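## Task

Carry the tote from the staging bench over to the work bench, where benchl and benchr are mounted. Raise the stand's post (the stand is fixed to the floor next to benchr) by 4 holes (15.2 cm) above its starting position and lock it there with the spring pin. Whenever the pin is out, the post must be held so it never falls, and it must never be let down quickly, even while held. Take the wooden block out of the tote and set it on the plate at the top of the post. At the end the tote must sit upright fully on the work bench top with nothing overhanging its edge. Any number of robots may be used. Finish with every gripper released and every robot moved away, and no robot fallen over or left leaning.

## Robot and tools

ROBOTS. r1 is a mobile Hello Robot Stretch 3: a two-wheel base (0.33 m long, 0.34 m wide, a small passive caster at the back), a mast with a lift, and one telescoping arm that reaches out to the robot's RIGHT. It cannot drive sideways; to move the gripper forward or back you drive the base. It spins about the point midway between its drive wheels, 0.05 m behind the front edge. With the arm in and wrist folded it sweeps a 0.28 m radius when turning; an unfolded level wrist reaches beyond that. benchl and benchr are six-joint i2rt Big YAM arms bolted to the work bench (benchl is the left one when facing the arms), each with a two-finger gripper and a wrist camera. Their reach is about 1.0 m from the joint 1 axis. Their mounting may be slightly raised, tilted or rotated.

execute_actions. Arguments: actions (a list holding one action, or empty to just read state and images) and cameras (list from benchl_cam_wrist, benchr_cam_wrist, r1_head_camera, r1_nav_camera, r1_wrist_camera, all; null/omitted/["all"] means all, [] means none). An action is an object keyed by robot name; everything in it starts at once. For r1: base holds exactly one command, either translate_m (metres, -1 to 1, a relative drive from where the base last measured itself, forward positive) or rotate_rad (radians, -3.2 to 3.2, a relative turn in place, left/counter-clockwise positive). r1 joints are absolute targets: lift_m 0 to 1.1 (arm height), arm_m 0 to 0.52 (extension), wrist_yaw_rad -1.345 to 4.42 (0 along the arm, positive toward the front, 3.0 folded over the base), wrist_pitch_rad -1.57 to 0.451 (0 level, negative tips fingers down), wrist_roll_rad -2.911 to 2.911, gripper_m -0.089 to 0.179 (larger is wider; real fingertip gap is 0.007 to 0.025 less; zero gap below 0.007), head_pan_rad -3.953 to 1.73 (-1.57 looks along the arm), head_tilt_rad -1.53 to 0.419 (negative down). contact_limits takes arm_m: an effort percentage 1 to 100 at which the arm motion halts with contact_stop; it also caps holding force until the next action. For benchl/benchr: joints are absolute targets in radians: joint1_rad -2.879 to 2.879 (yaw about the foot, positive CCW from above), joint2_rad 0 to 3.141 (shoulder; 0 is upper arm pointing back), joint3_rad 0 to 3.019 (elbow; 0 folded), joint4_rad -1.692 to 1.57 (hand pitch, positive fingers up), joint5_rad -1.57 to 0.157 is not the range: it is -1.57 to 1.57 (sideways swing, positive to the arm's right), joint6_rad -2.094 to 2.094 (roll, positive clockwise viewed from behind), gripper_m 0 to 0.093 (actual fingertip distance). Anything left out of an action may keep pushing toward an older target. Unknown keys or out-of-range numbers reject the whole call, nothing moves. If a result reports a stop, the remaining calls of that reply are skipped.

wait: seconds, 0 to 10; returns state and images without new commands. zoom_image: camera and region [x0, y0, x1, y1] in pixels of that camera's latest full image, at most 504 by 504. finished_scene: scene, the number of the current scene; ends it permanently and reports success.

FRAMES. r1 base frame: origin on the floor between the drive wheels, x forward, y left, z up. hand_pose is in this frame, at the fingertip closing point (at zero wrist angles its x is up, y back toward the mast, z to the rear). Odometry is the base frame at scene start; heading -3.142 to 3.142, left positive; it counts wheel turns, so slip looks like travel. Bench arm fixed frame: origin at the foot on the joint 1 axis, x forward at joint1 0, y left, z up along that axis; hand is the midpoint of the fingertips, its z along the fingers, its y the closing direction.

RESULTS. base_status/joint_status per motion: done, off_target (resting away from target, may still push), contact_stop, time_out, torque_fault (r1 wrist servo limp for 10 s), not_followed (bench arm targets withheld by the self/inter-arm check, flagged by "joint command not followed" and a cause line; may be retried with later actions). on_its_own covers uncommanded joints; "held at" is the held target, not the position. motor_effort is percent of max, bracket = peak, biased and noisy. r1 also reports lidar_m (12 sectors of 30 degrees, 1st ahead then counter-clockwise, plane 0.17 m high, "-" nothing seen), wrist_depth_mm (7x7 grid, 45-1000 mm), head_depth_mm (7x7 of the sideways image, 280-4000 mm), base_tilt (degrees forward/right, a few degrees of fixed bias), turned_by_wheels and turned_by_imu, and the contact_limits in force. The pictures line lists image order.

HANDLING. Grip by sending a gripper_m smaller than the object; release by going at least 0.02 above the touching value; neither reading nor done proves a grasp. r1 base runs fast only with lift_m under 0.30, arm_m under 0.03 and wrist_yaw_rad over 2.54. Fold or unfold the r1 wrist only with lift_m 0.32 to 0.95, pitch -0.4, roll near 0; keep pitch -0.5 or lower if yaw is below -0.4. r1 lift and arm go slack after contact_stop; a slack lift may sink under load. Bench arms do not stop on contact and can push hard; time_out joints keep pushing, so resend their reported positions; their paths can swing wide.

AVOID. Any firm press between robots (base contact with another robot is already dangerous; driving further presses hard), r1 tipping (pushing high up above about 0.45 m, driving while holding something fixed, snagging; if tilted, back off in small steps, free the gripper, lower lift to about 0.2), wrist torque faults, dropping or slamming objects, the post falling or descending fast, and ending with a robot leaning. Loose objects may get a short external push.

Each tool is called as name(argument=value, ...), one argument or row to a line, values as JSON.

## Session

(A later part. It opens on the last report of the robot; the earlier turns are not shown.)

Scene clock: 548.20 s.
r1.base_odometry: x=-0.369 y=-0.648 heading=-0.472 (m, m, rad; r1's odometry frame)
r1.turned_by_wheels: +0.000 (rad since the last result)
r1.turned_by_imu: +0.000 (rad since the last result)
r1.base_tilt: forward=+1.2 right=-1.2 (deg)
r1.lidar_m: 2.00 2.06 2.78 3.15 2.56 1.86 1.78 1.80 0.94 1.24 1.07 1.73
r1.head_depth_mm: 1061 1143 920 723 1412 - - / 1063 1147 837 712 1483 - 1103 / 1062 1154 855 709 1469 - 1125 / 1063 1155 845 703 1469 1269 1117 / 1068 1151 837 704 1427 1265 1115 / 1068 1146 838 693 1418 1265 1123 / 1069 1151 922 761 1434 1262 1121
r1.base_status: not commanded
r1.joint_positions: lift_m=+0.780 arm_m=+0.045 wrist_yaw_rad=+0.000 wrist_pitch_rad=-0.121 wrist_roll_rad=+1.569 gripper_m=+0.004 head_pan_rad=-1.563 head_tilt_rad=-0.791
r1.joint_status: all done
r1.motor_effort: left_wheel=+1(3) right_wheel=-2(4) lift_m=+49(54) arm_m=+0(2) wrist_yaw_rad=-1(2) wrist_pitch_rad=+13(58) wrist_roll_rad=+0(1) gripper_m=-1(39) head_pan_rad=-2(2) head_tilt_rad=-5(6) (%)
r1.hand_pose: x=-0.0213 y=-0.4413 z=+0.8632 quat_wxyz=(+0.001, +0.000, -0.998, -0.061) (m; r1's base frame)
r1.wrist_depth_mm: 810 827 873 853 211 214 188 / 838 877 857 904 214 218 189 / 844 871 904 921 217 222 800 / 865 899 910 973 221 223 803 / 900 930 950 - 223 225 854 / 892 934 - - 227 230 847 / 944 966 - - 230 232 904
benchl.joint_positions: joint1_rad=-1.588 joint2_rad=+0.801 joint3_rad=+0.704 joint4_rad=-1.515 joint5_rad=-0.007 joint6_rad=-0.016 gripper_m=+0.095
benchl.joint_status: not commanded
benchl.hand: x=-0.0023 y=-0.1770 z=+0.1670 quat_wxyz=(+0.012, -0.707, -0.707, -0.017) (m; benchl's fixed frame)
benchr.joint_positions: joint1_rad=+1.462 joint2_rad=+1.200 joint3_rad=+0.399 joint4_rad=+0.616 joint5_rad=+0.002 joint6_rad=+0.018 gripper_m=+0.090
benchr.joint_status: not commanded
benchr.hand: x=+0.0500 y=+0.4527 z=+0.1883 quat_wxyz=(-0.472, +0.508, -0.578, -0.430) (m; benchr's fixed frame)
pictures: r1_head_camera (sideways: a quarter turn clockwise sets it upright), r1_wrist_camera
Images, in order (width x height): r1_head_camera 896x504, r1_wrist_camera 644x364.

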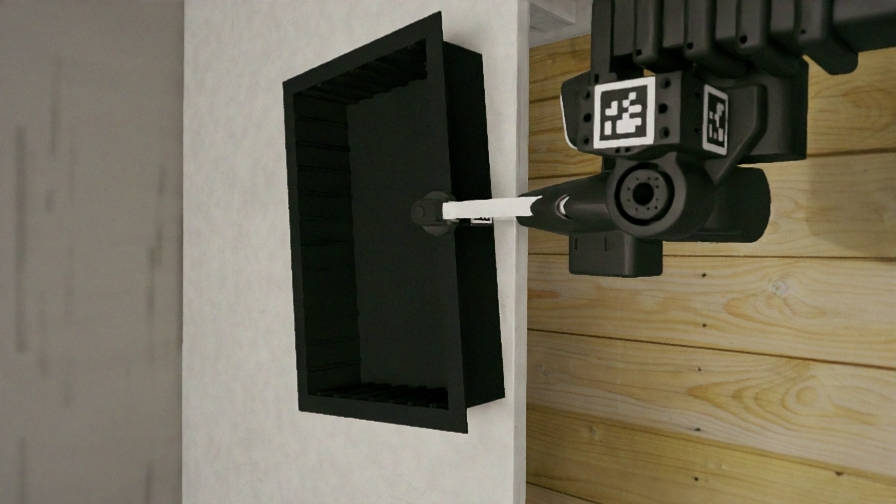

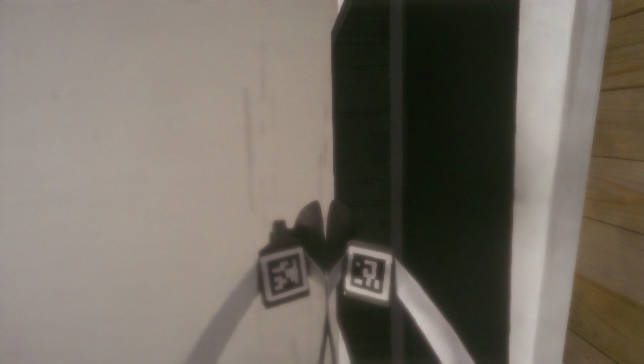

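execute_actions(
  actions=[
    {"r1":{"joints":{"lift_m":1.02,"wrist_roll_rad":0}}},
  ],
  cameras=[],
)

execute_actions(
  actions=[
    {"r1":{"joints":{"wrist_pitch_rad":-1.5,"arm_m":0.46}}},
  ],
  cameras=[],
)

execute_actions(
  actions=[
    {"r1":{"joints":{"lift_m":0.925}}},
  ],
  cameras=[],
)

execute_actions(
  actions=[
    {"r1":{"joints":{"arm_m":0.265}}},
  ],
  cameras=[],
)

execute_actions(
  actions=[
    {"r1":{"joints":{"lift_m":1.02,"arm_m":0.28}}},
  ],
  cameras=[],
)

execute_actions(
  actions=[
    {"r1":{"joints":{"arm_m":0,"wrist_yaw_rad":1.1,"wrist_pitch_rad":-0.1,"wrist_roll_rad":1.57,"gripper_m":0.175}}},
  ],
  cameras=[],
)

execute_actions(
  actions=[
    {"r1":{"joints":{"lift_m":0.685}}},
  ],
  cameras=[],
)

execute_actions(
  actions=[
    {"r1":{"joints":{"wrist_yaw_rad":0}}},
  ],
  cameras=[],
)

execute_actions(
  actions=[
    {"r1":{"joints":{"arm_m":0.05}}},
  ],
  cameras=["r1_head_camera","r1_wrist_camera"],
)

execute_actions(
  actions=[
    {"r1":{"joints":{"gripper_m":0.0}}},
  ],
  cameras=["r1_wrist_camera"],
)

execute_actions(
  actions=[
    {"r1":{"joints":{"lift_m":0.74}}},
  ],
  cameras=["r1_head_camera","r1_wrist_camera"],
)

Scene clock: 562.00 s.
r1.base_odometry: x=-0.369 y=-0.648 heading=-0.472 (m, m, rad; r1's odometry frame)
r1.turned_by_wheels: +0.000 (rad since the last result)
r1.turned_by_imu: -0.001 (rad since the last result)
r1.base_tilt: forward=+1.0 right=-1.0 (deg)
r1.lidar_m: 2.00 2.06 2.78 3.14 2.57 1.86 1.78 1.80 0.94 1.24 1.07 1.72
r1.head_depth_mm: 1043 - - - 1399 1262 1115 / 1040 - - - 1429 1266 1122 / 1038 - - - 1424 1270 1118 / 1045 1126 845 705 1423 1266 1123 / 1067 1153 838 706 1416 1261 1118 / 1061 1155 836 693 1433 1261 1117 / 1067 1153 919 757 1412 1265 1117
r1.base_status: not commanded
r1.joint_positions: lift_m=+1.020 arm_m=+0.045 wrist_yaw_rad=+0.000 wrist_pitch_rad=-0.121 wrist_roll_rad=+0.005 gripper_m=+0.004 head_pan_rad=-1.563 head_tilt_rad=-0.791
r1.joint_status: all done
r1.motor_effort: left_wheel=+1(1) right_wheel=-2(1) lift_m=+49(51) arm_m=+0(1) wrist_yaw_rad=+0(1) wrist_pitch_rad=+13(13) wrist_roll_rad=-3(2) gripper_m=-1(1) head_pan_rad=-2(2) head_tilt_rad=-4(5) (%)
r1.hand_pose: x=-0.0214 y=-0.4414 z=+1.1036 quat_wxyz=(+0.704, +0.043, -0.707, -0.043) (m; r1's base frame)
r1.wrist_depth_mm: 844 837 830 855 863 859 866 / 885 880 856 912 886 879 897 / 920 928 930 946 935 934 939 / 952 962 997 973 993 - - / - - - - 961 985 - / 761 756 758 685 742 714 755 / 602 592 522 541 549 591 602
benchl.joint_positions: joint1_rad=-1.588 joint2_rad=+0.801 joint3_rad=+0.704 joint4_rad=-1.515 joint5_rad=-0.007 joint6_rad=-0.016 gripper_m=+0.095
benchl.joint_status: not commanded
benchl.hand: x=-0.0023 y=-0.1770 z=+0.1670 quat_wxyz=(+0.012, -0.707, -0.707, -0.017) (m; benchl's fixed frame)
benchr.joint_positions: joint1_rad=+1.462 joint2_rad=+1.200 joint3_rad=+0.399 joint4_rad=+0.616 joint5_rad=+0.002 joint6_rad=+0.018 gripper_m=+0.090
benchr.joint_status: not commanded
benchr.hand: x=+0.0500 y=+0.4527 z=+0.1883 quat_wxyz=(-0.472, +0.508, -0.578, -0.430) (m; benchr's fixed frame)
pictures: none
No camera images: the call's "cameras" was empty. Leave "cameras" out to get every camera's image.

Scene clock: 566.23 s.
r1.base_odometry: x=-0.369 y=-0.648 heading=-0.472 (m, m, rad; r1's odometry frame)
r1.turned_by_wheels: +0.000 (rad since the last result)
r1.turned_by_imu: -0.001 (rad since the last result)
r1.base_tilt: forward=+1.3 right=-1.0 (deg)
r1.lidar_m: 2.00 2.06 2.80 3.16 2.58 1.85 1.78 1.79 0.94 1.24 1.07 1.73
r1.head_depth_mm: 1080 1145 922 721 1398 1263 1119 / 1079 1149 839 714 1421 1266 1115 / - 1130 853 707 1433 1267 1120 / 1069 1130 844 704 1425 1262 1116 / 1070 1153 841 705 1423 1264 1118 / 1061 1149 840 692 1416 1265 1119 / 1070 1163 919 757 1427 1266 1121
r1.base_status: not commanded
r1.joint_positions: lift_m=+1.020 arm_m=+0.460 wrist_yaw_rad=+0.000 wrist_pitch_rad=-1.495 wrist_roll_rad=+0.005 gripper_m=+0.004 head_pan_rad=-1.563 head_tilt_rad=-0.791
r1.joint_status: all done
r1.motor_effort: left_wheel=+1(1) right_wheel=-2(1) lift_m=+48(49) arm_m=+2(6) wrist_yaw_rad=+0(0) wrist_pitch_rad=-3(9) wrist_roll_rad=-2(2) gripper_m=-1(1) head_pan_rad=-2(2) head_tilt_rad=-5(5) (%)
r1.hand_pose: x=-0.0216 y=-0.6000 z=+0.9011 quat_wxyz=(+0.517, +0.480, -0.519, -0.482) (m; r1's base frame)
r1.wrist_depth_mm: 322 238 237 236 250 247 319 / 251 298 322 323 321 282 325 / 265 328 331 330 331 292 331 / 261 335 337 335 335 296 336 / 267 343 345 - 344 311 342 / 273 337 349 312 323 285 347 / - 283 272 268 266 - -
benchl.joint_positions: joint1_rad=-1.588 joint2_rad=+0.801 joint3_rad=+0.704 joint4_rad=-1.515 joint5_rad=-0.007 joint6_rad=-0.016 gripper_m=+0.095
benchl.joint_status: not commanded
benchl.hand: x=-0.0023 y=-0.1770 z=+0.1670 quat_wxyz=(+0.012, -0.707, -0.707, -0.017) (m; benchl's fixed frame)
benchr.joint_positions: joint1_rad=+1.462 joint2_rad=+1.200 joint3_rad=+0.399 joint4_rad=+0.616 joint5_rad=+0.002 joint6_rad=+0.018 gripper_m=+0.090
benchr.joint_status: not commanded
benchr.hand: x=+0.0500 y=+0.4527 z=+0.1883 quat_wxyz=(-0.472, +0.508, -0.578, -0.430) (m; benchr's fixed frame)
pictures: none
No camera images: the call's "cameras" was empty. Leave "cameras" out to get every camera's image.

Scene clock: 567.93 s.
r1.base_odometry: x=-0.369 y=-0.648 heading=-0.472 (m, m, rad; r1's odometry frame)
r1.turned_by_wheels: +0.000 (rad since the last result)
r1.turned_by_imu: +0.000 (rad since the last result)
r1.base_tilt: forward=+1.4 right=-0.9 (deg)
r1.lidar_m: 1.99 2.06 2.79 3.15 2.57 1.86 1.78 1.79 0.95 1.24 1.07 1.73
r1.head_depth_mm: 1044 - 868 704 1397 1266 1123 / - 1132 837 713 1433 1260 1123 / - - 853 708 1426 1270 1119 / 1064 1151 844 704 1423 1266 1123 / 1061 1150 836 704 1431 1259 1119 / 1060 1157 839 692 1428 1266 1114 / 1065 1153 919 757 1427 1268 1117
r1.base_status: not commanded
r1.joint_positions: lift_m=+0.925 arm_m=+0.460 wrist_yaw_rad=+0.000 wrist_pitch_rad=-1.495 wrist_roll_rad=+0.005 gripper_m=+0.004 head_pan_rad=-1.563 head_tilt_rad=-0.791
r1.joint_status: all done
r1.motor_effort: left_wheel=+1(1) right_wheel=-2(2) lift_m=+30(41) arm_m=+2(2) wrist_yaw_rad=-1(0) wrist_pitch_rad=-3(3) wrist_roll_rad=-2(2) gripper_m=-1(1) head_pan_rad=-2(2) head_tilt_rad=-5(4) (%)
r1.hand_pose: x=-0.0216 y=-0.6000 z=+0.8067 quat_wxyz=(+0.517, +0.480, -0.519, -0.482) (m; r1's base frame)
r1.wrist_depth_mm: 175 187 205 224 229 229 187 / 233 234 233 232 231 233 191 / 239 238 238 238 237 238 194 / 243 241 242 243 242 242 199 / 244 247 246 - 246 246 204 / 245 253 251 255 252 249 209 / 241 259 257 252 247 233 205
benchl.joint_positions: joint1_rad=-1.588 joint2_rad=+0.801 joint3_rad=+0.704 joint4_rad=-1.515 joint5_rad=-0.007 joint6_rad=-0.016 gripper_m=+0.095
benchl.joint_status: not commanded
benchl.hand: x=-0.0023 y=-0.1770 z=+0.1670 quat_wxyz=(+0.012, -0.707, -0.707, -0.017) (m; benchl's fixed frame)
benchr.joint_positions: joint1_rad=+1.462 joint2_rad=+1.200 joint3_rad=+0.399 joint4_rad=+0.616 joint5_rad=+0.002 joint6_rad=+0.018 gripper_m=+0.090
benchr.joint_status: not commanded
benchr.hand: x=+0.0500 y=+0.4527 z=+0.1883 quat_wxyz=(-0.472, +0.508, -0.578, -0.430) (m; benchr's fixed frame)
pictures: none
No camera images: the call's "cameras" was empty. Leave "cameras" out to get every camera's image.

Scene clock: 570.60 s.
r1.base_odometry: x=-0.369 y=-0.648 heading=-0.472 (m, m, rad; r1's odometry frame)
r1.turned_by_wheels: +0.000 (rad since the last result)
r1.turned_by_imu: +0.000 (rad since the last result)
r1.base_tilt: forward=+1.4 right=-1.0 (deg)
r1.lidar_m: 2.00 2.05 2.79 3.14 2.57 1.85 1.78 1.79 0.95 1.24 1.07 1.73
r1.head_depth_mm: 1060 - 895 679 1362 1261 1119 / 1042 - 762 756 1364 1265 1119 / 1060 - - 736 682 1269 1116 / 1059 1147 922 755 688 1265 1115 / 1067 1155 923 753 685 1268 1115 / 1062 1158 923 718 685 1265 1115 / 1069 1154 919 757 1419 1267 1115
r1.base_status: not commanded
r1.joint_positions: lift_m=+0.925 arm_m=+0.265 wrist_yaw_rad=+0.000 wrist_pitch_rad=-1.486 wrist_roll_rad=+0.004 gripper_m=+0.004 head_pan_rad=-1.563 head_tilt_rad=-0.791
r1.joint_status: all done
r1.motor_effort: left_wheel=+1(1) right_wheel=-1(2) lift_m=+31(30) arm_m=-3(3) wrist_yaw_rad=-1(0) wrist_pitch_rad=-8(15) wrist_roll_rad=-2(2) gripper_m=-1(1) head_pan_rad=-2(3) head_tilt_rad=-5(5) (%)
r1.hand_pose: x=-0.0216 y=-0.4080 z=+0.8067 quat_wxyz=(+0.520, +0.477, -0.521, -0.480) (m; r1's base frame)
r1.wrist_depth_mm: 230 232 231 230 229 230 202 / 234 234 234 234 234 234 206 / 237 240 240 239 239 237 209 / 242 242 243 244 242 242 210 / 240 247 247 - 238 219 195 / 196 182 175 163 163 162 162 / 166 166 - 165 - - -
benchl.joint_positions: joint1_rad=-1.588 joint2_rad=+0.801 joint3_rad=+0.704 joint4_rad=-1.515 joint5_rad=-0.007 joint6_rad=-0.016 gripper_m=+0.095
benchl.joint_status: not commanded
benchl.hand: x=-0.0023 y=-0.1770 z=+0.1670 quat_wxyz=(+0.012, -0.707, -0.707, -0.017) (m; benchl's fixed frame)
benchr.joint_positions: joint1_rad=+1.462 joint2_rad=+1.200 joint3_rad=+0.399 joint4_rad=+0.616 joint5_rad=+0.002 joint6_rad=+0.018 gripper_m=+0.090
benchr.joint_status: not commanded
benchr.hand: x=+0.0500 y=+0.4527 z=+0.1883 quat_wxyz=(-0.472, +0.508, -0.578, -0.430) (m; benchr's fixed frame)
pictures: none
No camera images: the call's "cameras" was empty. Leave "cameras" out to get every camera's image.

Scene clock: 572.30 s.
r1.base_odometry: x=-0.369 y=-0.648 heading=-0.472 (m, m, rad; r1's odometry frame)
r1.turned_by_wheels: +0.000 (rad since the last result)
r1.turned_by_imu: +0.000 (rad since the last result)
r1.base_tilt: forward=+1.3 right=-1.1 (deg)
r1.lidar_m: 2.00 2.06 2.78 3.14 2.57 1.86 1.78 1.79 0.95 1.23 1.08 1.73
r1.head_depth_mm: 1057 1122 917 680 1358 1265 1117 / - 1128 919 756 1366 1263 1120 / - - 757 735 685 1267 1122 / 1059 1146 893 734 685 1259 1119 / 1066 1154 918 754 684 1261 1118 / 1062 1156 921 719 685 1259 1119 / 1063 1152 925 759 1422 1264 1119
r1.base_status: not commanded
r1.joint_positions: lift_m=+1.020 arm_m=+0.280 wrist_yaw_rad=+0.000 wrist_pitch_rad=-1.495 wrist_roll_rad=+0.004 gripper_m=+0.004 head_pan_rad=-1.563 head_tilt_rad=-0.791
r1.joint_status: all done
r1.motor_effort: left_wheel=+1(1) right_wheel=-2(1) lift_m=+49(53) arm_m=+2(1) wrist_yaw_rad=+0(0) wrist_pitch_rad=-3(8) wrist_roll_rad=-2(2) gripper_m=-1(1) head_pan_rad=-2(3) head_tilt_rad=-5(5) (%)
r1.hand_pose: x=-0.0216 y=-0.4200 z=+0.9011 quat_wxyz=(+0.518, +0.480, -0.519, -0.482) (m; r1's base frame)
r1.wrist_depth_mm: 257 317 319 318 317 297 320 / 253 325 324 325 324 300 323 / 254 328 330 332 329 310 329 / 270 333 337 338 339 313 - / - 308 329 - 273 256 - / - 262 - - - - - / - - - - - - -
benchl.joint_positions: joint1_rad=-1.588 joint2_rad=+0.801 joint3_rad=+0.704 joint4_rad=-1.515 joint5_rad=-0.007 joint6_rad=-0.016 gripper_m=+0.095
benchl.joint_status: not commanded
benchl.hand: x=-0.0023 y=-0.1770 z=+0.1670 quat_wxyz=(+0.012, -0.707, -0.707, -0.017) (m; benchl's fixed frame)
benchr.joint_positions: joint1_rad=+1.462 joint2_rad=+1.200 joint3_rad=+0.399 joint4_rad=+0.616 joint5_rad=+0.002 joint6_rad=+0.018 gripper_m=+0.090
benchr.joint_status: not commanded
benchr.hand: x=+0.0500 y=+0.4527 z=+0.1883 quat_wxyz=(-0.472, +0.508, -0.578, -0.430) (m; benchr's fixed frame)
pictures: none
No camera images: the call's "cameras" was empty. Leave "cameras" out to get every camera's image.

Scene clock: 575.57 s.
r1.base_odometry: x=-0.369 y=-0.648 heading=-0.472 (m, m, rad; r1's odometry frame)
r1.turned_by_wheels: +0.000 (rad since the last result)
r1.turned_by_imu: -0.001 (rad since the last result)
r1.base_tilt: forward=+1.2 right=-1.1 (deg)
r1.lidar_m: 2.00 2.06 2.78 3.14 2.57 1.86 1.78 1.79 0.94 1.24 1.07 1.73
r1.head_depth_mm: 1063 1169 - - 1367 1264 1119 / 1061 1172 - - - 1243 1124 / 1064 1170 - - - 1267 1123 / 1064 1147 - - 1387 1267 1117 / 1063 1152 979 - - 1268 1118 / 1062 1148 919 - - 1269 1118 / 1067 1151 969 - 1370 1262 1123
r1.base_status: not commanded
r1.joint_positions: lift_m=+1.020 arm_m=+0.000 wrist_yaw_rad=+1.099 wrist_pitch_rad=-0.121 wrist_roll_rad=+1.568 gripper_m=+0.175 head_pan_rad=-1.563 head_tilt_rad=-0.791
r1.joint_status: all done
r1.motor_effort: left_wheel=+1(1) right_wheel=-2(2) lift_m=+49(49) arm_m=-3(3) wrist_yaw_rad=+1(0) wrist_pitch_rad=+13(14) wrist_roll_rad=+1(3) gripper_m=+1(86) head_pan_rad=-3(2) head_tilt_rad=-5(5) (%)
r1.hand_pose: x=+0.2026 y=-0.2595 z=+1.1032 quat_wxyz=(+0.033, +0.521, -0.851, -0.051) (m; r1's base frame)
r1.wrist_depth_mm: - - - - 971 577 410 / - - - - 992 579 452 / - - - - - 658 - / - - - - - - - / - - - - - - - / - - - - - - - / - - - - - - -
benchl.joint_positions: joint1_rad=-1.588 joint2_rad=+0.801 joint3_rad=+0.704 joint4_rad=-1.515 joint5_rad=-0.007 joint6_rad=-0.016 gripper_m=+0.095
benchl.joint_status: not commanded
benchl.hand: x=-0.0023 y=-0.1770 z=+0.1670 quat_wxyz=(+0.012, -0.707, -0.707, -0.017) (m; benchl's fixed frame)
benchr.joint_positions: joint1_rad=+1.462 joint2_rad=+1.200 joint3_rad=+0.399 joint4_rad=+0.616 joint5_rad=+0.002 joint6_rad=+0.018 gripper_m=+0.090
benchr.joint_status: not commanded
benchr.hand: x=+0.0500 y=+0.4527 z=+0.1883 quat_wxyz=(-0.472, +0.508, -0.578, -0.430) (m; benchr's fixed frame)
pictures: none
No camera images: the call's "cameras" was empty. Leave "cameras" out to get every camera's image.

Scene clock: 579.43 s.
r1.base_odometry: x=-0.369 y=-0.648 heading=-0.472 (m, m, rad; r1's odometry frame)
r1.turned_by_wheels: +0.000 (rad since the last result)
r1.turned_by_imu: -0.001 (rad since the last result)
r1.base_tilt: forward=+1.3 right=-1.0 (deg)
r1.lidar_m: 1.99 2.06 2.79 3.16 2.58 1.85 1.78 1.79 0.95 1.24 1.07 1.73
r1.head_depth_mm: 1064 1140 919 681 1361 1264 - / 1062 1149 922 753 1367 1293 - / 1060 1151 919 754 686 1290 - / 1066 1148 918 754 684 1271 1077 / 1061 1145 921 756 684 1294 1073 / 1064 1152 917 719 687 1312 1121 / 1062 1151 920 757 1421 1272 1120
r1.base_status: not commanded
r1.joint_positions: lift_m=+0.685 arm_m=+0.000 wrist_yaw_rad=+1.099 wrist_pitch_rad=-0.121 wrist_roll_rad=+1.568 gripper_m=+0.175 head_pan_rad=-1.563 head_tilt_rad=-0.791
r1.joint_status: all done
r1.motor_effort: left_wheel=+1(1) right_wheel=-2(2) lift_m=+31(43) arm_m=-2(3) wrist_yaw_rad=+0(1) wrist_pitch_rad=+13(13) wrist_roll_rad=+1(1) gripper_m=+1(1) head_pan_rad=-2(2) head_tilt_rad=-5(5) (%)
r1.hand_pose: x=+0.2026 y=-0.2595 z=+0.7690 quat_wxyz=(+0.033, +0.521, -0.851, -0.051) (m; r1's base frame)
r1.wrist_depth_mm: - - - 316 828 889 804 / - - - 767 - - 780 / - - - - - - 784 / - - - - - - 811 / - - - - - - 798 / - - - - - - 748 / - - - - - - 866
benchl.joint_positions: joint1_rad=-1.588 joint2_rad=+0.801 joint3_rad=+0.704 joint4_rad=-1.515 joint5_rad=-0.007 joint6_rad=-0.016 gripper_m=+0.095
benchl.joint_status: not commanded
benchl.hand: x=-0.0023 y=-0.1770 z=+0.1670 quat_wxyz=(+0.012, -0.707, -0.707, -0.017) (m; benchl's fixed frame)
benchr.joint_positions: joint1_rad=+1.462 joint2_rad=+1.200 joint3_rad=+0.399 joint4_rad=+0.616 joint5_rad=+0.002 joint6_rad=+0.018 gripper_m=+0.090
benchr.joint_status: not commanded
benchr.hand: x=+0.0500 y=+0.4527 z=+0.1883 quat_wxyz=(-0.472, +0.508, -0.578, -0.430) (m; benchr's fixed frame)
pictures: none
No camera images: the call's "cameras" was empty. Leave "cameras" out to get every camera's image.

Scene clock: 581.00 s.
r1.base_odometry: x=-0.369 y=-0.648 heading=-0.472 (m, m, rad; r1's odometry frame)
r1.turned_by_wheels: +0.000 (rad since the last result)
r1.turned_by_imu: +0.000 (rad since the last result)
r1.base_tilt: forward=+1.3 right=-0.9 (deg)
r1.lidar_m: 2.00 2.06 2.77 3.13 2.59 1.86 1.78 1.80 0.95 1.24 1.07 1.73
r1.head_depth_mm: 1061 1144 917 681 1357 1264 - / 1063 1145 921 756 1358 1318 - / 1057 1148 921 755 684 1307 - / 1067 1149 920 754 687 1317 1119 / 1062 1148 921 753 685 1262 1115 / 1061 1150 921 719 685 1265 1124 / 1067 1154 921 760 1430 1271 1118
r1.base_status: not commanded
r1.joint_positions: lift_m=+0.685 arm_m=+0.000 wrist_yaw_rad=+0.003 wrist_pitch_rad=-0.121 wrist_roll_rad=+1.568 gripper_m=+0.175 head_pan_rad=-1.563 head_tilt_rad=-0.791
r1.joint_status: all done
r1.motor_effort: left_wheel=+1(1) right_wheel=-2(1) lift_m=+31(30) arm_m=-2(3) wrist_yaw_rad=-2(4) wrist_pitch_rad=+13(13) wrist_roll_rad=+1(1) gripper_m=+0(1) head_pan_rad=-2(2) head_tilt_rad=-5(5) (%)
r1.hand_pose: x=-0.0207 y=-0.3967 z=+0.7690 quat_wxyz=(+0.002, +0.001, -0.998, -0.061) (m; r1's base frame)
r1.wrist_depth_mm: 838 879 134 137 141 984 795 / 878 889 138 139 144 - 802 / 913 903 140 142 147 - 815 / 936 937 143 145 151 - 813 / 951 980 146 149 155 - 813 / 957 - - 151 158 - 760 / - - - 155 162 - 858
benchl.joint_positions: joint1_rad=-1.588 joint2_rad=+0.801 joint3_rad=+0.704 joint4_rad=-1.515 joint5_rad=-0.007 joint6_rad=-0.016 gripper_m=+0.095
benchl.joint_status: not commanded
benchl.hand: x=-0.0023 y=-0.1770 z=+0.1670 quat_wxyz=(+0.012, -0.707, -0.707, -0.017) (m; benchl's fixed frame)
benchr.joint_positions: joint1_rad=+1.462 joint2_rad=+1.200 joint3_rad=+0.399 joint4_rad=+0.616 joint5_rad=+0.002 joint6_rad=+0.018 gripper_m=+0.090
benchr.joint_status: not commanded
benchr.hand: x=+0.0500 y=+0.4527 z=+0.1883 quat_wxyz=(-0.472, +0.508, -0.578, -0.430) (m; benchr's fixed frame)
pictures: none
No camera images: the call's "cameras" was empty. Leave "cameras" out to get every camera's image.

Scene clock: 582.47 s.
r1.base_odometry: x=-0.369 y=-0.648 heading=-0.472 (m, m, rad; r1's odometry frame)
r1.turned_by_wheels: +0.000 (rad since the last result)
r1.turned_by_imu: +0.000 (rad since the last result)
r1.base_tilt: forward=+1.4 right=-1.1 (deg)
r1.lidar_m: 1.99 2.06 2.78 3.14 2.58 1.86 1.78 1.80 0.95 1.24 1.07 1.73
r1.head_depth_mm: 1065 1149 924 681 1361 1288 - / 1064 1146 921 755 1028 - 1085 / 1060 1152 920 755 686 - 1100 / 1066 1149 920 755 634 1239 1116 / 1068 1151 922 753 685 1256 1124 / 1067 1156 922 718 686 1260 1120 / 1067 1148 924 757 1430 1266 1117
r1.base_status: not commanded
r1.joint_positions: lift_m=+0.685 arm_m=+0.050 wrist_yaw_rad=+0.002 wrist_pitch_rad=-0.121 wrist_roll_rad=+1.568 gripper_m=+0.175 head_pan_rad=-1.563 head_tilt_rad=-0.791
r1.joint_status: all done
r1.motor_effort: left_wheel=+1(1) right_wheel=-2(2) lift_m=+31(31) arm_m=+2(2) wrist_yaw_rad=-2(1) wrist_pitch_rad=+13(13) wrist_roll_rad=+1(1) gripper_m=+1(1) head_pan_rad=-2(2) head_tilt_rad=-5(5) (%)
r1.hand_pose: x=-0.0209 y=-0.4461 z=+0.7690 quat_wxyz=(+0.002, +0.001, -0.998, -0.061) (m; r1's base frame)
r1.wrist_depth_mm: 825 812 87 90 93 936 801 / 824 847 89 92 95 941 798 / 831 882 91 93 97 993 808 / 873 902 92 95 99 973 818 / 875 924 94 97 101 104 790 / 891 945 96 100 103 106 759 / 954 994 99 102 106 - 861
benchl.joint_positions: joint1_rad=-1.588 joint2_rad=+0.801 joint3_rad=+0.704 joint4_rad=-1.515 joint5_rad=-0.007 joint6_rad=-0.016 gripper_m=+0.095
benchl.joint_status: not commanded
benchl.hand: x=-0.0023 y=-0.1770 z=+0.1670 quat_wxyz=(+0.012, -0.707, -0.707, -0.017) (m; benchl's fixed frame)
benchr.joint_positions: joint1_rad=+1.462 joint2_rad=+1.200 joint3_rad=+0.399 joint4_rad=+0.616 joint5_rad=+0.002 joint6_rad=+0.018 gripper_m=+0.090
benchr.joint_status: not commanded
benchr.hand: x=+0.0500 y=+0.4527 z=+0.1883 quat_wxyz=(-0.472, +0.508, -0.578, -0.430) (m; benchr's fixed frame)
pictures: r1_head_camera (sideways: a quarter turn clockwise sets it upright), r1_wrist_camera
Images, in order (width x height): r1_head_camera 896x504, r1_wrist_camera 644x364.

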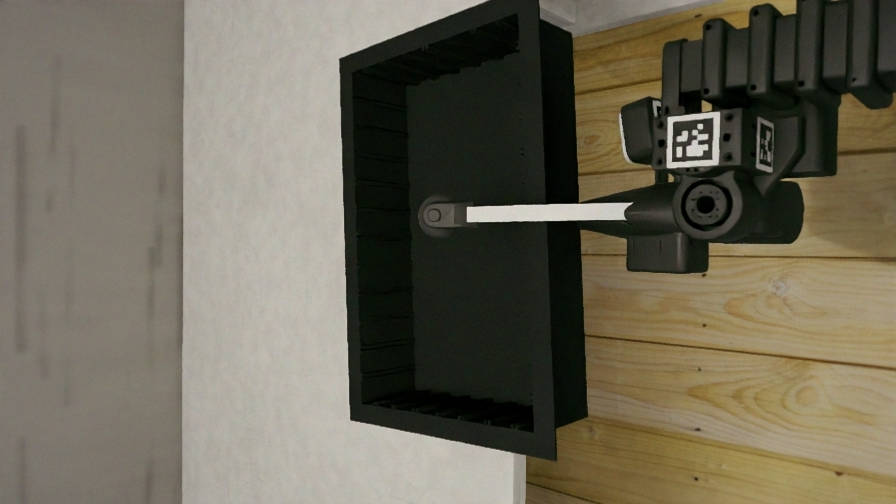

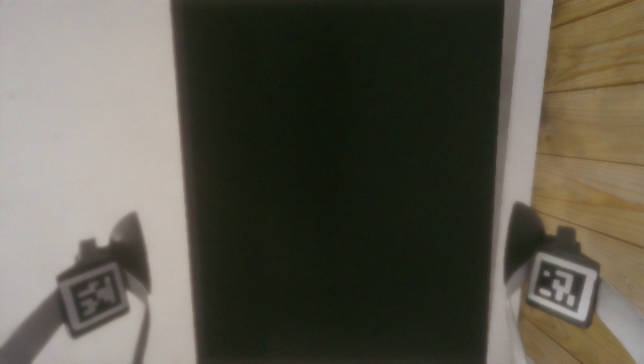

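Scene clock: 584.70 s.
r1.base_odometry: x=-0.369 y=-0.648 heading=-0.472 (m, m, rad; r1's odometry frame)
r1.turned_by_wheels: +0.000 (rad since the last result)
r1.turned_by_imu: +0.000 (rad since the last result)
r1.base_tilt: forward=+1.2 right=-1.0 (deg)
r1.lidar_m: 2.00 2.06 2.78 3.16 2.57 1.86 1.78 1.79 0.94 1.24 1.07 1.73
r1.head_depth_mm: 1064 1142 926 674 1383 1284 - / 1061 1150 790 745 1381 - 1088 / 1060 1150 923 746 1392 - 1098 / 1061 1147 923 743 660 1239 1116 / 1068 1146 921 748 1375 1272 1121 / 1063 1150 922 714 1371 1269 1116 / 1070 1152 922 757 1421 1267 1122
r1.base_status: not commanded
r1.joint_positions: lift_m=+0.685 arm_m=+0.050 wrist_yaw_rad=+0.001 wrist_pitch_rad=-0.124 wrist_roll_rad=+1.571 gripper_m=+0.002 head_pan_rad=-1.563 head_tilt_rad=-0.791
r1.joint_status: all done
r1.motor_effort: left_wheel=+1(1) right_wheel=-1(2) lift_m=+33(33) arm_m=+2(2) wrist_yaw_rad=-1(2) wrist_pitch_rad=+15(23) wrist_roll_rad=-1(1) gripper_m=-43(96) head_pan_rad=-2(3) head_tilt_rad=-4(4) (%)
r1.hand_pose: x=-0.0210 y=-0.4460 z=+0.7681 quat_wxyz=(+0.000, +0.001, -0.998, -0.062) (m; r1's base frame)
r1.wrist_depth_mm: 805 822 109 113 119 922 795 / 811 822 111 114 121 953 789 / 847 880 113 117 124 - 812 / 864 884 115 119 127 - 822 / 898 903 117 122 129 - 811 / 920 938 119 124 132 - 821 / 946 984 993 126 135 - 791
benchl.joint_positions: joint1_rad=-1.588 joint2_rad=+0.801 joint3_rad=+0.704 joint4_rad=-1.515 joint5_rad=-0.007 joint6_rad=-0.016 gripper_m=+0.095
benchl.joint_status: not commanded
benchl.hand: x=-0.0023 y=-0.1770 z=+0.1670 quat_wxyz=(+0.012, -0.707, -0.707, -0.017) (m; benchl's fixed frame)
benchr.joint_positions: joint1_rad=+1.462 joint2_rad=+1.200 joint3_rad=+0.399 joint4_rad=+0.616 joint5_rad=+0.002 joint6_rad=+0.018 gripper_m=+0.090
benchr.joint_status: not commanded
benchr.hand: x=+0.0500 y=+0.4527 z=+0.1883 quat_wxyz=(-0.472, +0.508, -0.578, -0.430) (m; benchr's fixed frame)
pictures: r1_wrist_camera
Images, in order (width x height): r1_wrist_camera 644x364.

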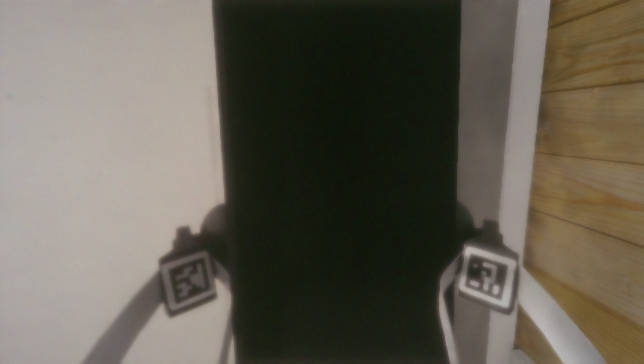

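Scene clock: 586.03 s.
r1.base_odometry: x=-0.369 y=-0.648 heading=-0.472 (m, m, rad; r1's odometry frame)
r1.turned_by_wheels: +0.000 (rad since the last result)
r1.turned_by_imu: +0.000 (rad since the last result)
r1.base_tilt: forward=+1.1 right=-0.8 (deg)
r1.lidar_m: 1.99 2.06 2.79 3.13 2.58 1.86 1.78 1.79 0.95 1.24 1.07 1.73
r1.head_depth_mm: 1060 1142 921 628 1397 - - / 1065 1141 784 707 1454 - 1094 / 1060 1151 780 707 1408 - 1105 / 1064 1149 776 709 1414 1243 1124 / 1065 1154 771 707 1394 1263 1119 / 1070 1149 765 674 1394 1258 1116 / 1067 1149 920 740 1425 1266 1121
r1.base_status: not commanded
r1.joint_positions: lift_m=+0.740 arm_m=+0.050 wrist_yaw_rad=+0.001 wrist_pitch_rad=-0.175 wrist_roll_rad=+1.572 gripper_m=+0.009 head_pan_rad=-1.563 head_tilt_rad=-0.791
r1.joint_status: all done
r1.on_its_own: gripper_m is held at +0.007, not at your +0.000, by its stall guard, which is still easing; wrist_pitch_rad is at rest, and its effort (+45) is outside its rest range (-20 to +32)
r1.motor_effort: left_wheel=+1(1) right_wheel=-1(1) lift_m=+54(55) arm_m=+2(2) wrist_yaw_rad=-1(1) wrist_pitch_rad=+45(48) wrist_roll_rad=-1(1) gripper_m=-42(43) head_pan_rad=-2(2) head_tilt_rad=-5(5) (%)
r1.hand_pose: x=-0.0211 y=-0.4428 z=+0.8097 quat_wxyz=(+0.000, +0.000, -0.996, -0.088) (m; r1's base frame)
r1.wrist_depth_mm: 798 812 108 111 117 181 814 / 810 826 110 114 119 187 805 / 833 851 113 116 121 960 810 / 852 851 896 118 124 957 827 / 849 915 116 120 127 - 824 / 874 925 119 123 130 - 848 / 913 987 975 125 132 - 789
benchl.joint_positions: joint1_rad=-1.588 joint2_rad=+0.801 joint3_rad=+0.704 joint4_rad=-1.515 joint5_rad=-0.007 joint6_rad=-0.016 gripper_m=+0.095
benchl.joint_status: not commanded
benchl.hand: x=-0.0023 y=-0.1770 z=+0.1670 quat_wxyz=(+0.012, -0.707, -0.707, -0.017) (m; benchl's fixed frame)
benchr.joint_positions: joint1_rad=+1.462 joint2_rad=+1.200 joint3_rad=+0.399 joint4_rad=+0.616 joint5_rad=+0.002 joint6_rad=+0.018 gripper_m=+0.090
benchr.joint_status: not commanded
benchr.hand: x=+0.0500 y=+0.4527 z=+0.1883 quat_wxyz=(-0.472, +0.508, -0.578, -0.430) (m; benchr's fixed frame)
pictures: r1_head_camera (sideways: a quarter turn clockwise sets it upright), r1_wrist_camera
Images, in order (width x height): r1_head_camera 896x504, r1_wrist_camera 644x364.

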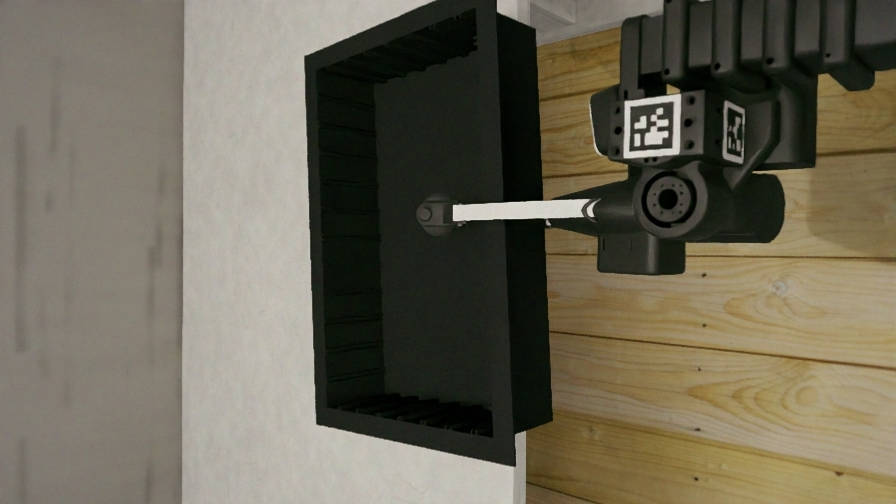

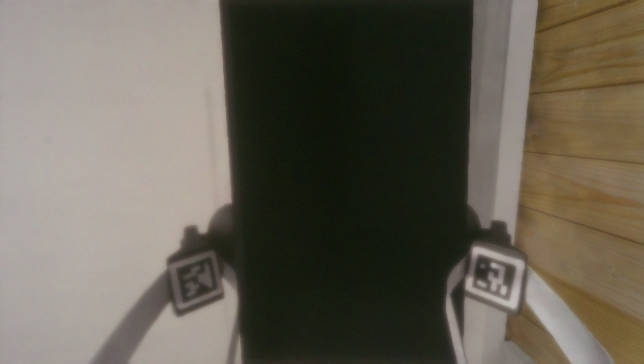

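Held. Carry.

execute_actions(
  actions=[
    {"r1":{"base":{"rotate_rad":1.62},"joints":{"lift_m":0.8}}},
  ],
  cameras=[],
)

execute_actions(
  actions=[
    {"r1":{"base":{"translate_m":1.0}}},
  ],
  cameras=[],
)

execute_actions(
  actions=[
    {"r1":{"base":{"translate_m":1.0}}},
  ],
  cameras=[],
)

execute_actions(
  actions=[
    {"r1":{"base":{"translate_m":0.3}}},
  ],
  cameras=[],
)

execute_actions(
  actions=[
    {"r1":{"base":{"rotate_rad":1.52}}},
  ],
  cameras=["r1_head_camera","r1_nav_camera"],
)

Scene clock: 595.20 s.
r1.base_odometry: x=-0.369 y=-0.648 heading=+1.147 (m, m, rad; r1's odometry frame)
r1.turned_by_wheels: +1.620 (rad since the last result)
r1.turned_by_imu: +1.609 (rad since the last result)
r1.base_tilt: forward=+1.2 right=-1.0 (deg)
r1.lidar_m: 3.15 2.44 1.83 1.78 1.69 0.95 1.23 1.07 1.83 1.99 2.09 2.94
r1.head_depth_mm: 1700 1958 671 577 1507 - 1086 / 1713 1965 714 572 1539 - 1110 / 1723 1977 710 584 1515 - 1114 / 1738 1980 700 572 1506 1269 1116 / 1741 2006 705 565 1449 1267 1118 / 1752 2022 702 612 1456 1275 1120 / 1756 2022 2017 576 1463 1265 1117
r1.base_status: done
r1.joint_positions: lift_m=+0.800 arm_m=+0.050 wrist_yaw_rad=+0.001 wrist_pitch_rad=-0.175 wrist_roll_rad=+1.572 gripper_m=+0.055 head_pan_rad=-1.563 head_tilt_rad=-0.791
r1.joint_status: all done
r1.on_its_own: gripper_m is held at +0.054, not at your +0.000, by its stall guard, which is still easing; wrist_pitch_rad is at rest, and its effort (+46) is outside its rest range (-20 to +32)
r1.motor_effort: left_wheel=-1(6) right_wheel=+1(7) lift_m=+53(56) arm_m=+2(2) wrist_yaw_rad=+0(0) wrist_pitch_rad=+46(45) wrist_roll_rad=-1(1) gripper_m=-24(32) head_pan_rad=-2(2) head_tilt_rad=-5(4) (%)
r1.hand_pose: x=-0.0211 y=-0.4428 z=+0.8697 quat_wxyz=(+0.000, +0.001, -0.996, -0.088) (m; r1's base frame)
r1.wrist_depth_mm: - - 111 115 120 - 837 / - - 113 116 122 - 874 / - - 115 118 124 - 882 / - - 117 119 125 - 866 / - - 117 121 127 - 893 / - - 119 123 129 - 892 / - - - 124 130 - 869
benchl.joint_positions: joint1_rad=-1.588 joint2_rad=+0.801 joint3_rad=+0.704 joint4_rad=-1.515 joint5_rad=-0.007 joint6_rad=-0.016 gripper_m=+0.095
benchl.joint_status: not commanded
benchl.hand: x=-0.0023 y=-0.1770 z=+0.1670 quat_wxyz=(+0.012, -0.707, -0.707, -0.017) (m; benchl's fixed frame)
benchr.joint_positions: joint1_rad=+1.462 joint2_rad=+1.200 joint3_rad=+0.399 joint4_rad=+0.616 joint5_rad=+0.002 joint6_rad=+0.018 gripper_m=+0.090
benchr.joint_status: not commanded
benchr.hand: x=+0.0500 y=+0.4527 z=+0.1883 quat_wxyz=(-0.472, +0.508, -0.578, -0.430) (m; benchr's fixed frame)
pictures: none
No camera images: the call's "cameras" was empty. Leave "cameras" out to get every camera's image.

Scene clock: 606.43 s.
r1.base_odometry: x=+0.042 y=+0.264 heading=+1.147 (m, m, rad; r1's odometry frame)
r1.turned_by_wheels: +0.000 (rad since the last result)
r1.turned_by_imu: +0.005 (rad since the last result)
r1.base_tilt: forward=+1.3 right=-1.0 (deg)
r1.lidar_m: 2.15 2.24 1.78 1.74 1.82 1.87 2.25 1.97 2.08 2.03 2.14 2.15
r1.head_depth_mm: 1726 1979 661 577 1533 - 1087 / 1725 1999 715 576 1539 - 1105 / 1764 2010 710 640 1516 - 1127 / 1781 2028 701 570 1524 1261 1119 / 1788 2038 704 563 1467 1269 1115 / 1787 2063 702 625 1425 1269 1121 / 1806 2087 2008 582 1447 1268 1120
r1.base_status: done
r1.joint_positions: lift_m=+0.800 arm_m=+0.050 wrist_yaw_rad=+0.001 wrist_pitch_rad=-0.175 wrist_roll_rad=+1.572 gripper_m=+0.058 head_pan_rad=-1.563 head_tilt_rad=-0.791
r1.joint_status: not commanded
r1.on_its_own: gripper_m is held at +0.057, not at your +0.000, by its stall guard, which is not easing now; wrist_pitch_rad is at rest, and its effort (+45) is outside its rest range (-20 to +32)
r1.motor_effort: left_wheel=-2(2) right_wheel=+2(7) lift_m=+53(54) arm_m=+2(2) wrist_yaw_rad=-1(0) wrist_pitch_rad=+45(45) wrist_roll_rad=-1(1) gripper_m=-24(24) head_pan_rad=-2(2) head_tilt_rad=-5(4) (%)
r1.hand_pose: x=-0.0212 y=-0.4428 z=+0.8697 quat_wxyz=(+0.000, +0.000, -0.996, -0.088) (m; r1's base frame)
r1.wrist_depth_mm: - - 113 117 122 - 858 / - - 115 118 123 - 862 / - - 116 119 124 - 874 / - - 117 120 126 - 896 / - - 117 121 128 - 869 / - - 119 123 128 - 901 / - - - 124 130 - 849
benchl.joint_positions: joint1_rad=-1.588 joint2_rad=+0.801 joint3_rad=+0.704 joint4_rad=-1.515 joint5_rad=-0.007 joint6_rad=-0.016 gripper_m=+0.095
benchl.joint_status: not commanded
benchl.hand: x=-0.0023 y=-0.1770 z=+0.1670 quat_wxyz=(+0.012, -0.707, -0.707, -0.017) (m; benchl's fixed frame)
benchr.joint_positions: joint1_rad=+1.462 joint2_rad=+1.200 joint3_rad=+0.399 joint4_rad=+0.616 joint5_rad=+0.002 joint6_rad=+0.018 gripper_m=+0.090
benchr.joint_status: not commanded
benchr.hand: x=+0.0500 y=+0.4527 z=+0.1883 quat_wxyz=(-0.472, +0.508, -0.578, -0.430) (m; benchr's fixed frame)
pictures: none
No camera images: the call's "cameras" was empty. Leave "cameras" out to get every camera's image.

Scene clock: 617.83 s.
r1.base_odometry: x=+0.452 y=+1.176 heading=+1.147 (m, m, rad; r1's odometry frame)
r1.turned_by_wheels: +0.000 (rad since the last result)
r1.turned_by_imu: +0.005 (rad since the last result)
r1.base_tilt: forward=+1.2 right=-1.0 (deg)
r1.lidar_m: 1.52 1.30 1.74 1.70 1.79 2.54 2.85 2.82 2.14 2.08 2.06 1.20
r1.head_depth_mm: 1757 2021 661 575 1509 - 1088 / 1792 2048 713 575 1534 - 1112 / 1807 2055 708 639 1523 - 1119 / 1807 2079 699 571 1525 1267 1116 / 1827 2094 704 563 1463 1265 1119 / 1833 2124 701 627 1431 1265 1118 / 1851 2135 2002 580 1456 1261 1123
r1.base_status: done
r1.joint_positions: lift_m=+0.800 arm_m=+0.050 wrist_yaw_rad=+0.001 wrist_pitch_rad=-0.175 wrist_roll_rad=+1.572 gripper_m=+0.058 head_pan_rad=-1.563 head_tilt_rad=-0.791
r1.joint_status: not commanded
r1.on_its_own: gripper_m is held at +0.057, not at your +0.000, by its stall guard, which is not easing now; wrist_pitch_rad is at rest, and its effort (+46) is outside its rest range (-20 to +32)
r1.motor_effort: left_wheel=-2(3) right_wheel=+1(7) lift_m=+54(53) arm_m=+2(2) wrist_yaw_rad=-1(1) wrist_pitch_rad=+46(46) wrist_roll_rad=-1(1) gripper_m=-24(24) head_pan_rad=-2(2) head_tilt_rad=-5(5) (%)
r1.hand_pose: x=-0.0212 y=-0.4428 z=+0.8697 quat_wxyz=(+0.000, +0.000, -0.996, -0.088) (m; r1's base frame)
r1.wrist_depth_mm: - - 113 116 122 - 868 / - - 114 117 123 - 863 / - - 116 119 125 - 872 / - - 117 120 126 - 889 / - - 117 121 128 - 895 / - - 119 123 129 - 908 / - - - 124 130 - 882
benchl.joint_positions: joint1_rad=-1.588 joint2_rad=+0.801 joint3_rad=+0.704 joint4_rad=-1.515 joint5_rad=-0.007 joint6_rad=-0.016 gripper_m=+0.095
benchl.joint_status: not commanded
benchl.hand: x=-0.0023 y=-0.1770 z=+0.1670 quat_wxyz=(+0.012, -0.707, -0.707, -0.017) (m; benchl's fixed frame)
benchr.joint_positions: joint1_rad=+1.462 joint2_rad=+1.200 joint3_rad=+0.399 joint4_rad=+0.616 joint5_rad=+0.002 joint6_rad=+0.018 gripper_m=+0.090
benchr.joint_status: not commanded
benchr.hand: x=+0.0500 y=+0.4527 z=+0.1883 quat_wxyz=(-0.472, +0.508, -0.578, -0.430) (m; benchr's fixed frame)
pictures: none
No camera images: the call's "cameras" was empty. Leave "cameras" out to get every camera's image.

Scene clock: 622.07 s.
r1.base_odometry: x=+0.576 y=+1.449 heading=+1.147 (m, m, rad; r1's odometry frame)
r1.turned_by_wheels: +0.000 (rad since the last result)
r1.turned_by_imu: +0.001 (rad since the last result)
r1.base_tilt: forward=+1.4 right=-1.0 (deg)
r1.lidar_m: 1.22 1.05 1.72 1.67 1.77 2.51 3.24 2.84 2.15 2.09 1.22 0.94
r1.head_depth_mm: 1764 2047 658 579 1509 - 1089 / 1787 2051 713 575 1546 - 1110 / 1822 2076 707 640 1513 - 1121 / 1825 2119 704 570 1521 1274 1117 / 1845 2112 704 564 1458 1263 1119 / 1854 2142 699 630 1430 1271 1119 / 1873 2137 2007 582 1460 1266 1116
r1.base_status: done
r1.joint_positions: lift_m=+0.800 arm_m=+0.050 wrist_yaw_rad=+0.001 wrist_pitch_rad=-0.175 wrist_roll_rad=+1.572 gripper_m=+0.058 head_pan_rad=-1.563 head_tilt_rad=-0.791
r1.joint_status: not commanded
r1.on_its_own: gripper_m is held at +0.057, not at your +0.000, by its stall guard, which is not easing now; wrist_pitch_rad is at rest, and its effort (+45) is outside its rest range (-20 to +32)
r1.motor_effort: left_wheel=-2(4) right_wheel=+2(5) lift_m=+53(53) arm_m=+2(2) wrist_yaw_rad=+0(0) wrist_pitch_rad=+45(45) wrist_roll_rad=-1(1) gripper_m=-24(24) head_pan_rad=-3(2) head_tilt_rad=-5(4) (%)
r1.hand_pose: x=-0.0212 y=-0.4428 z=+0.8697 quat_wxyz=(+0.000, +0.000, -0.996, -0.088) (m; r1's base frame)
r1.wrist_depth_mm: - - 114 117 122 - 870 / - - 115 118 124 - 886 / - - 116 119 125 - 853 / - - 118 121 127 - 865 / - - 117 122 127 - 903 / - - 119 123 129 - 902 / - - - 124 130 - 872
benchl.joint_positions: joint1_rad=-1.588 joint2_rad=+0.801 joint3_rad=+0.704 joint4_rad=-1.515 joint5_rad=-0.007 joint6_rad=-0.016 gripper_m=+0.095
benchl.joint_status: not commanded
benchl.hand: x=-0.0023 y=-0.1770 z=+0.1670 quat_wxyz=(+0.012, -0.707, -0.707, -0.017) (m; benchl's fixed frame)
benchr.joint_positions: joint1_rad=+1.462 joint2_rad=+1.200 joint3_rad=+0.399 joint4_rad=+0.616 joint5_rad=+0.002 joint6_rad=+0.018 gripper_m=+0.090
benchr.joint_status: not commanded
benchr.hand: x=+0.0500 y=+0.4527 z=+0.1883 quat_wxyz=(-0.472, +0.508, -0.578, -0.430) (m; benchr's fixed frame)
pictures: none
No camera images: the call's "cameras" was empty. Leave "cameras" out to get every camera's image.

Scene clock: 625.53 s.
r1.base_odometry: x=+0.576 y=+1.449 heading=+2.667 (m, m, rad; r1's odometry frame)
r1.turned_by_wheels: +1.520 (rad since the last result)
r1.turned_by_imu: +1.510 (rad since the last result)
r1.base_tilt: forward=+1.3 right=-0.9 (deg)
r1.lidar_m: 1.68 1.75 2.40 3.18 2.95 2.17 2.09 1.22 0.94 1.22 1.05 1.74
r1.head_depth_mm: 826 1048 660 578 688 - 1092 / 1021 928 711 577 688 - 1108 / 1044 1129 709 582 691 - 1117 / 1046 1137 703 570 700 1257 1121 / 1051 1139 704 563 1426 1262 1113 / 1054 1142 700 625 1430 1276 1125 / 825 970 895 583 1416 1252 1118
r1.base_status: done
r1.joint_positions: lift_m=+0.800 arm_m=+0.050 wrist_yaw_rad=+0.001 wrist_pitch_rad=-0.175 wrist_roll_rad=+1.572 gripper_m=+0.058 head_pan_rad=-1.563 head_tilt_rad=-0.791
r1.joint_status: not commanded
r1.on_its_own: gripper_m is held at +0.057, not at your +0.000, by its stall guard, which is not easing now; wrist_pitch_rad is at rest, and its effort (+45) is outside its rest range (-20 to +32)
r1.motor_effort: left_wheel=-1(6) right_wheel=+1(6) lift_m=+53(54) arm_m=+2(2) wrist_yaw_rad=-1(1) wrist_pitch_rad=+45(45) wrist_roll_rad=-1(1) gripper_m=-24(24) head_pan_rad=-2(2) head_tilt_rad=-4(5) (%)
r1.hand_pose: x=-0.0211 y=-0.4428 z=+0.8697 quat_wxyz=(+0.000, +0.001, -0.996, -0.088) (m; r1's base frame)
r1.wrist_depth_mm: 544 791 114 117 122 232 173 / 559 577 115 118 124 234 178 / 817 841 116 120 125 237 186 / 825 868 117 120 126 239 190 / 859 672 118 122 128 217 198 / 886 633 119 123 128 - 788 / 898 973 544 124 130 245 842
benchl.joint_positions: joint1_rad=-1.588 joint2_rad=+0.801 joint3_rad=+0.704 joint4_rad=-1.515 joint5_rad=-0.007 joint6_rad=-0.016 gripper_m=+0.095
benchl.joint_status: not commanded
benchl.hand: x=-0.0023 y=-0.1770 z=+0.1670 quat_wxyz=(+0.012, -0.707, -0.707, -0.017) (m; benchl's fixed frame)
benchr.joint_positions: joint1_rad=+1.462 joint2_rad=+1.200 joint3_rad=+0.399 joint4_rad=+0.616 joint5_rad=+0.002 joint6_rad=+0.018 gripper_m=+0.090
benchr.joint_status: not commanded
benchr.hand: x=+0.0500 y=+0.4527 z=+0.1883 quat_wxyz=(-0.472, +0.508, -0.578, -0.430) (m; benchr's fixed frame)
pictures: r1_head_camera (sideways: a quarter turn clockwise sets it upright), r1_nav_camera (sideways: a quarter turn counterclockwise sets it upright)
Images, in order (width x height): r1_head_camera 896x504, r1_nav_camera 672x504.

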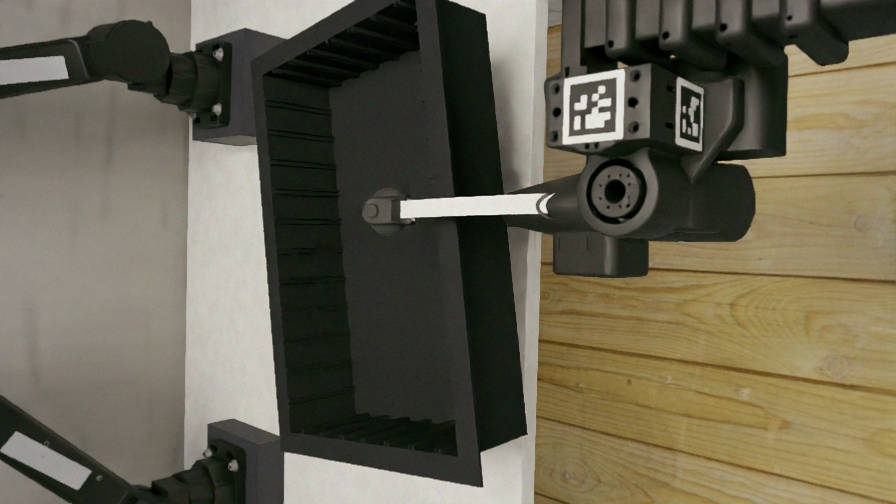

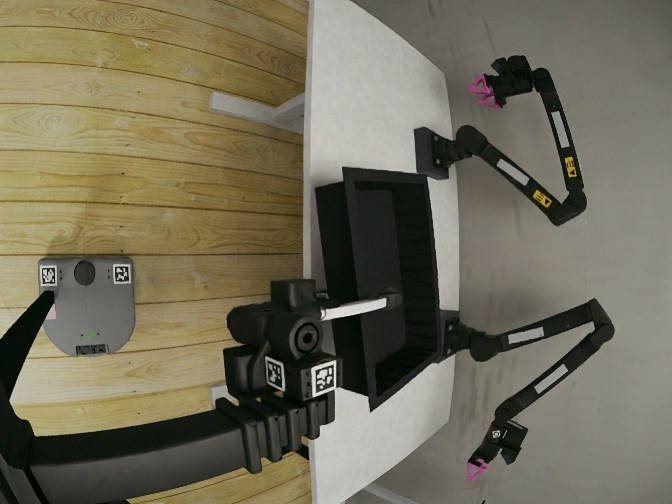

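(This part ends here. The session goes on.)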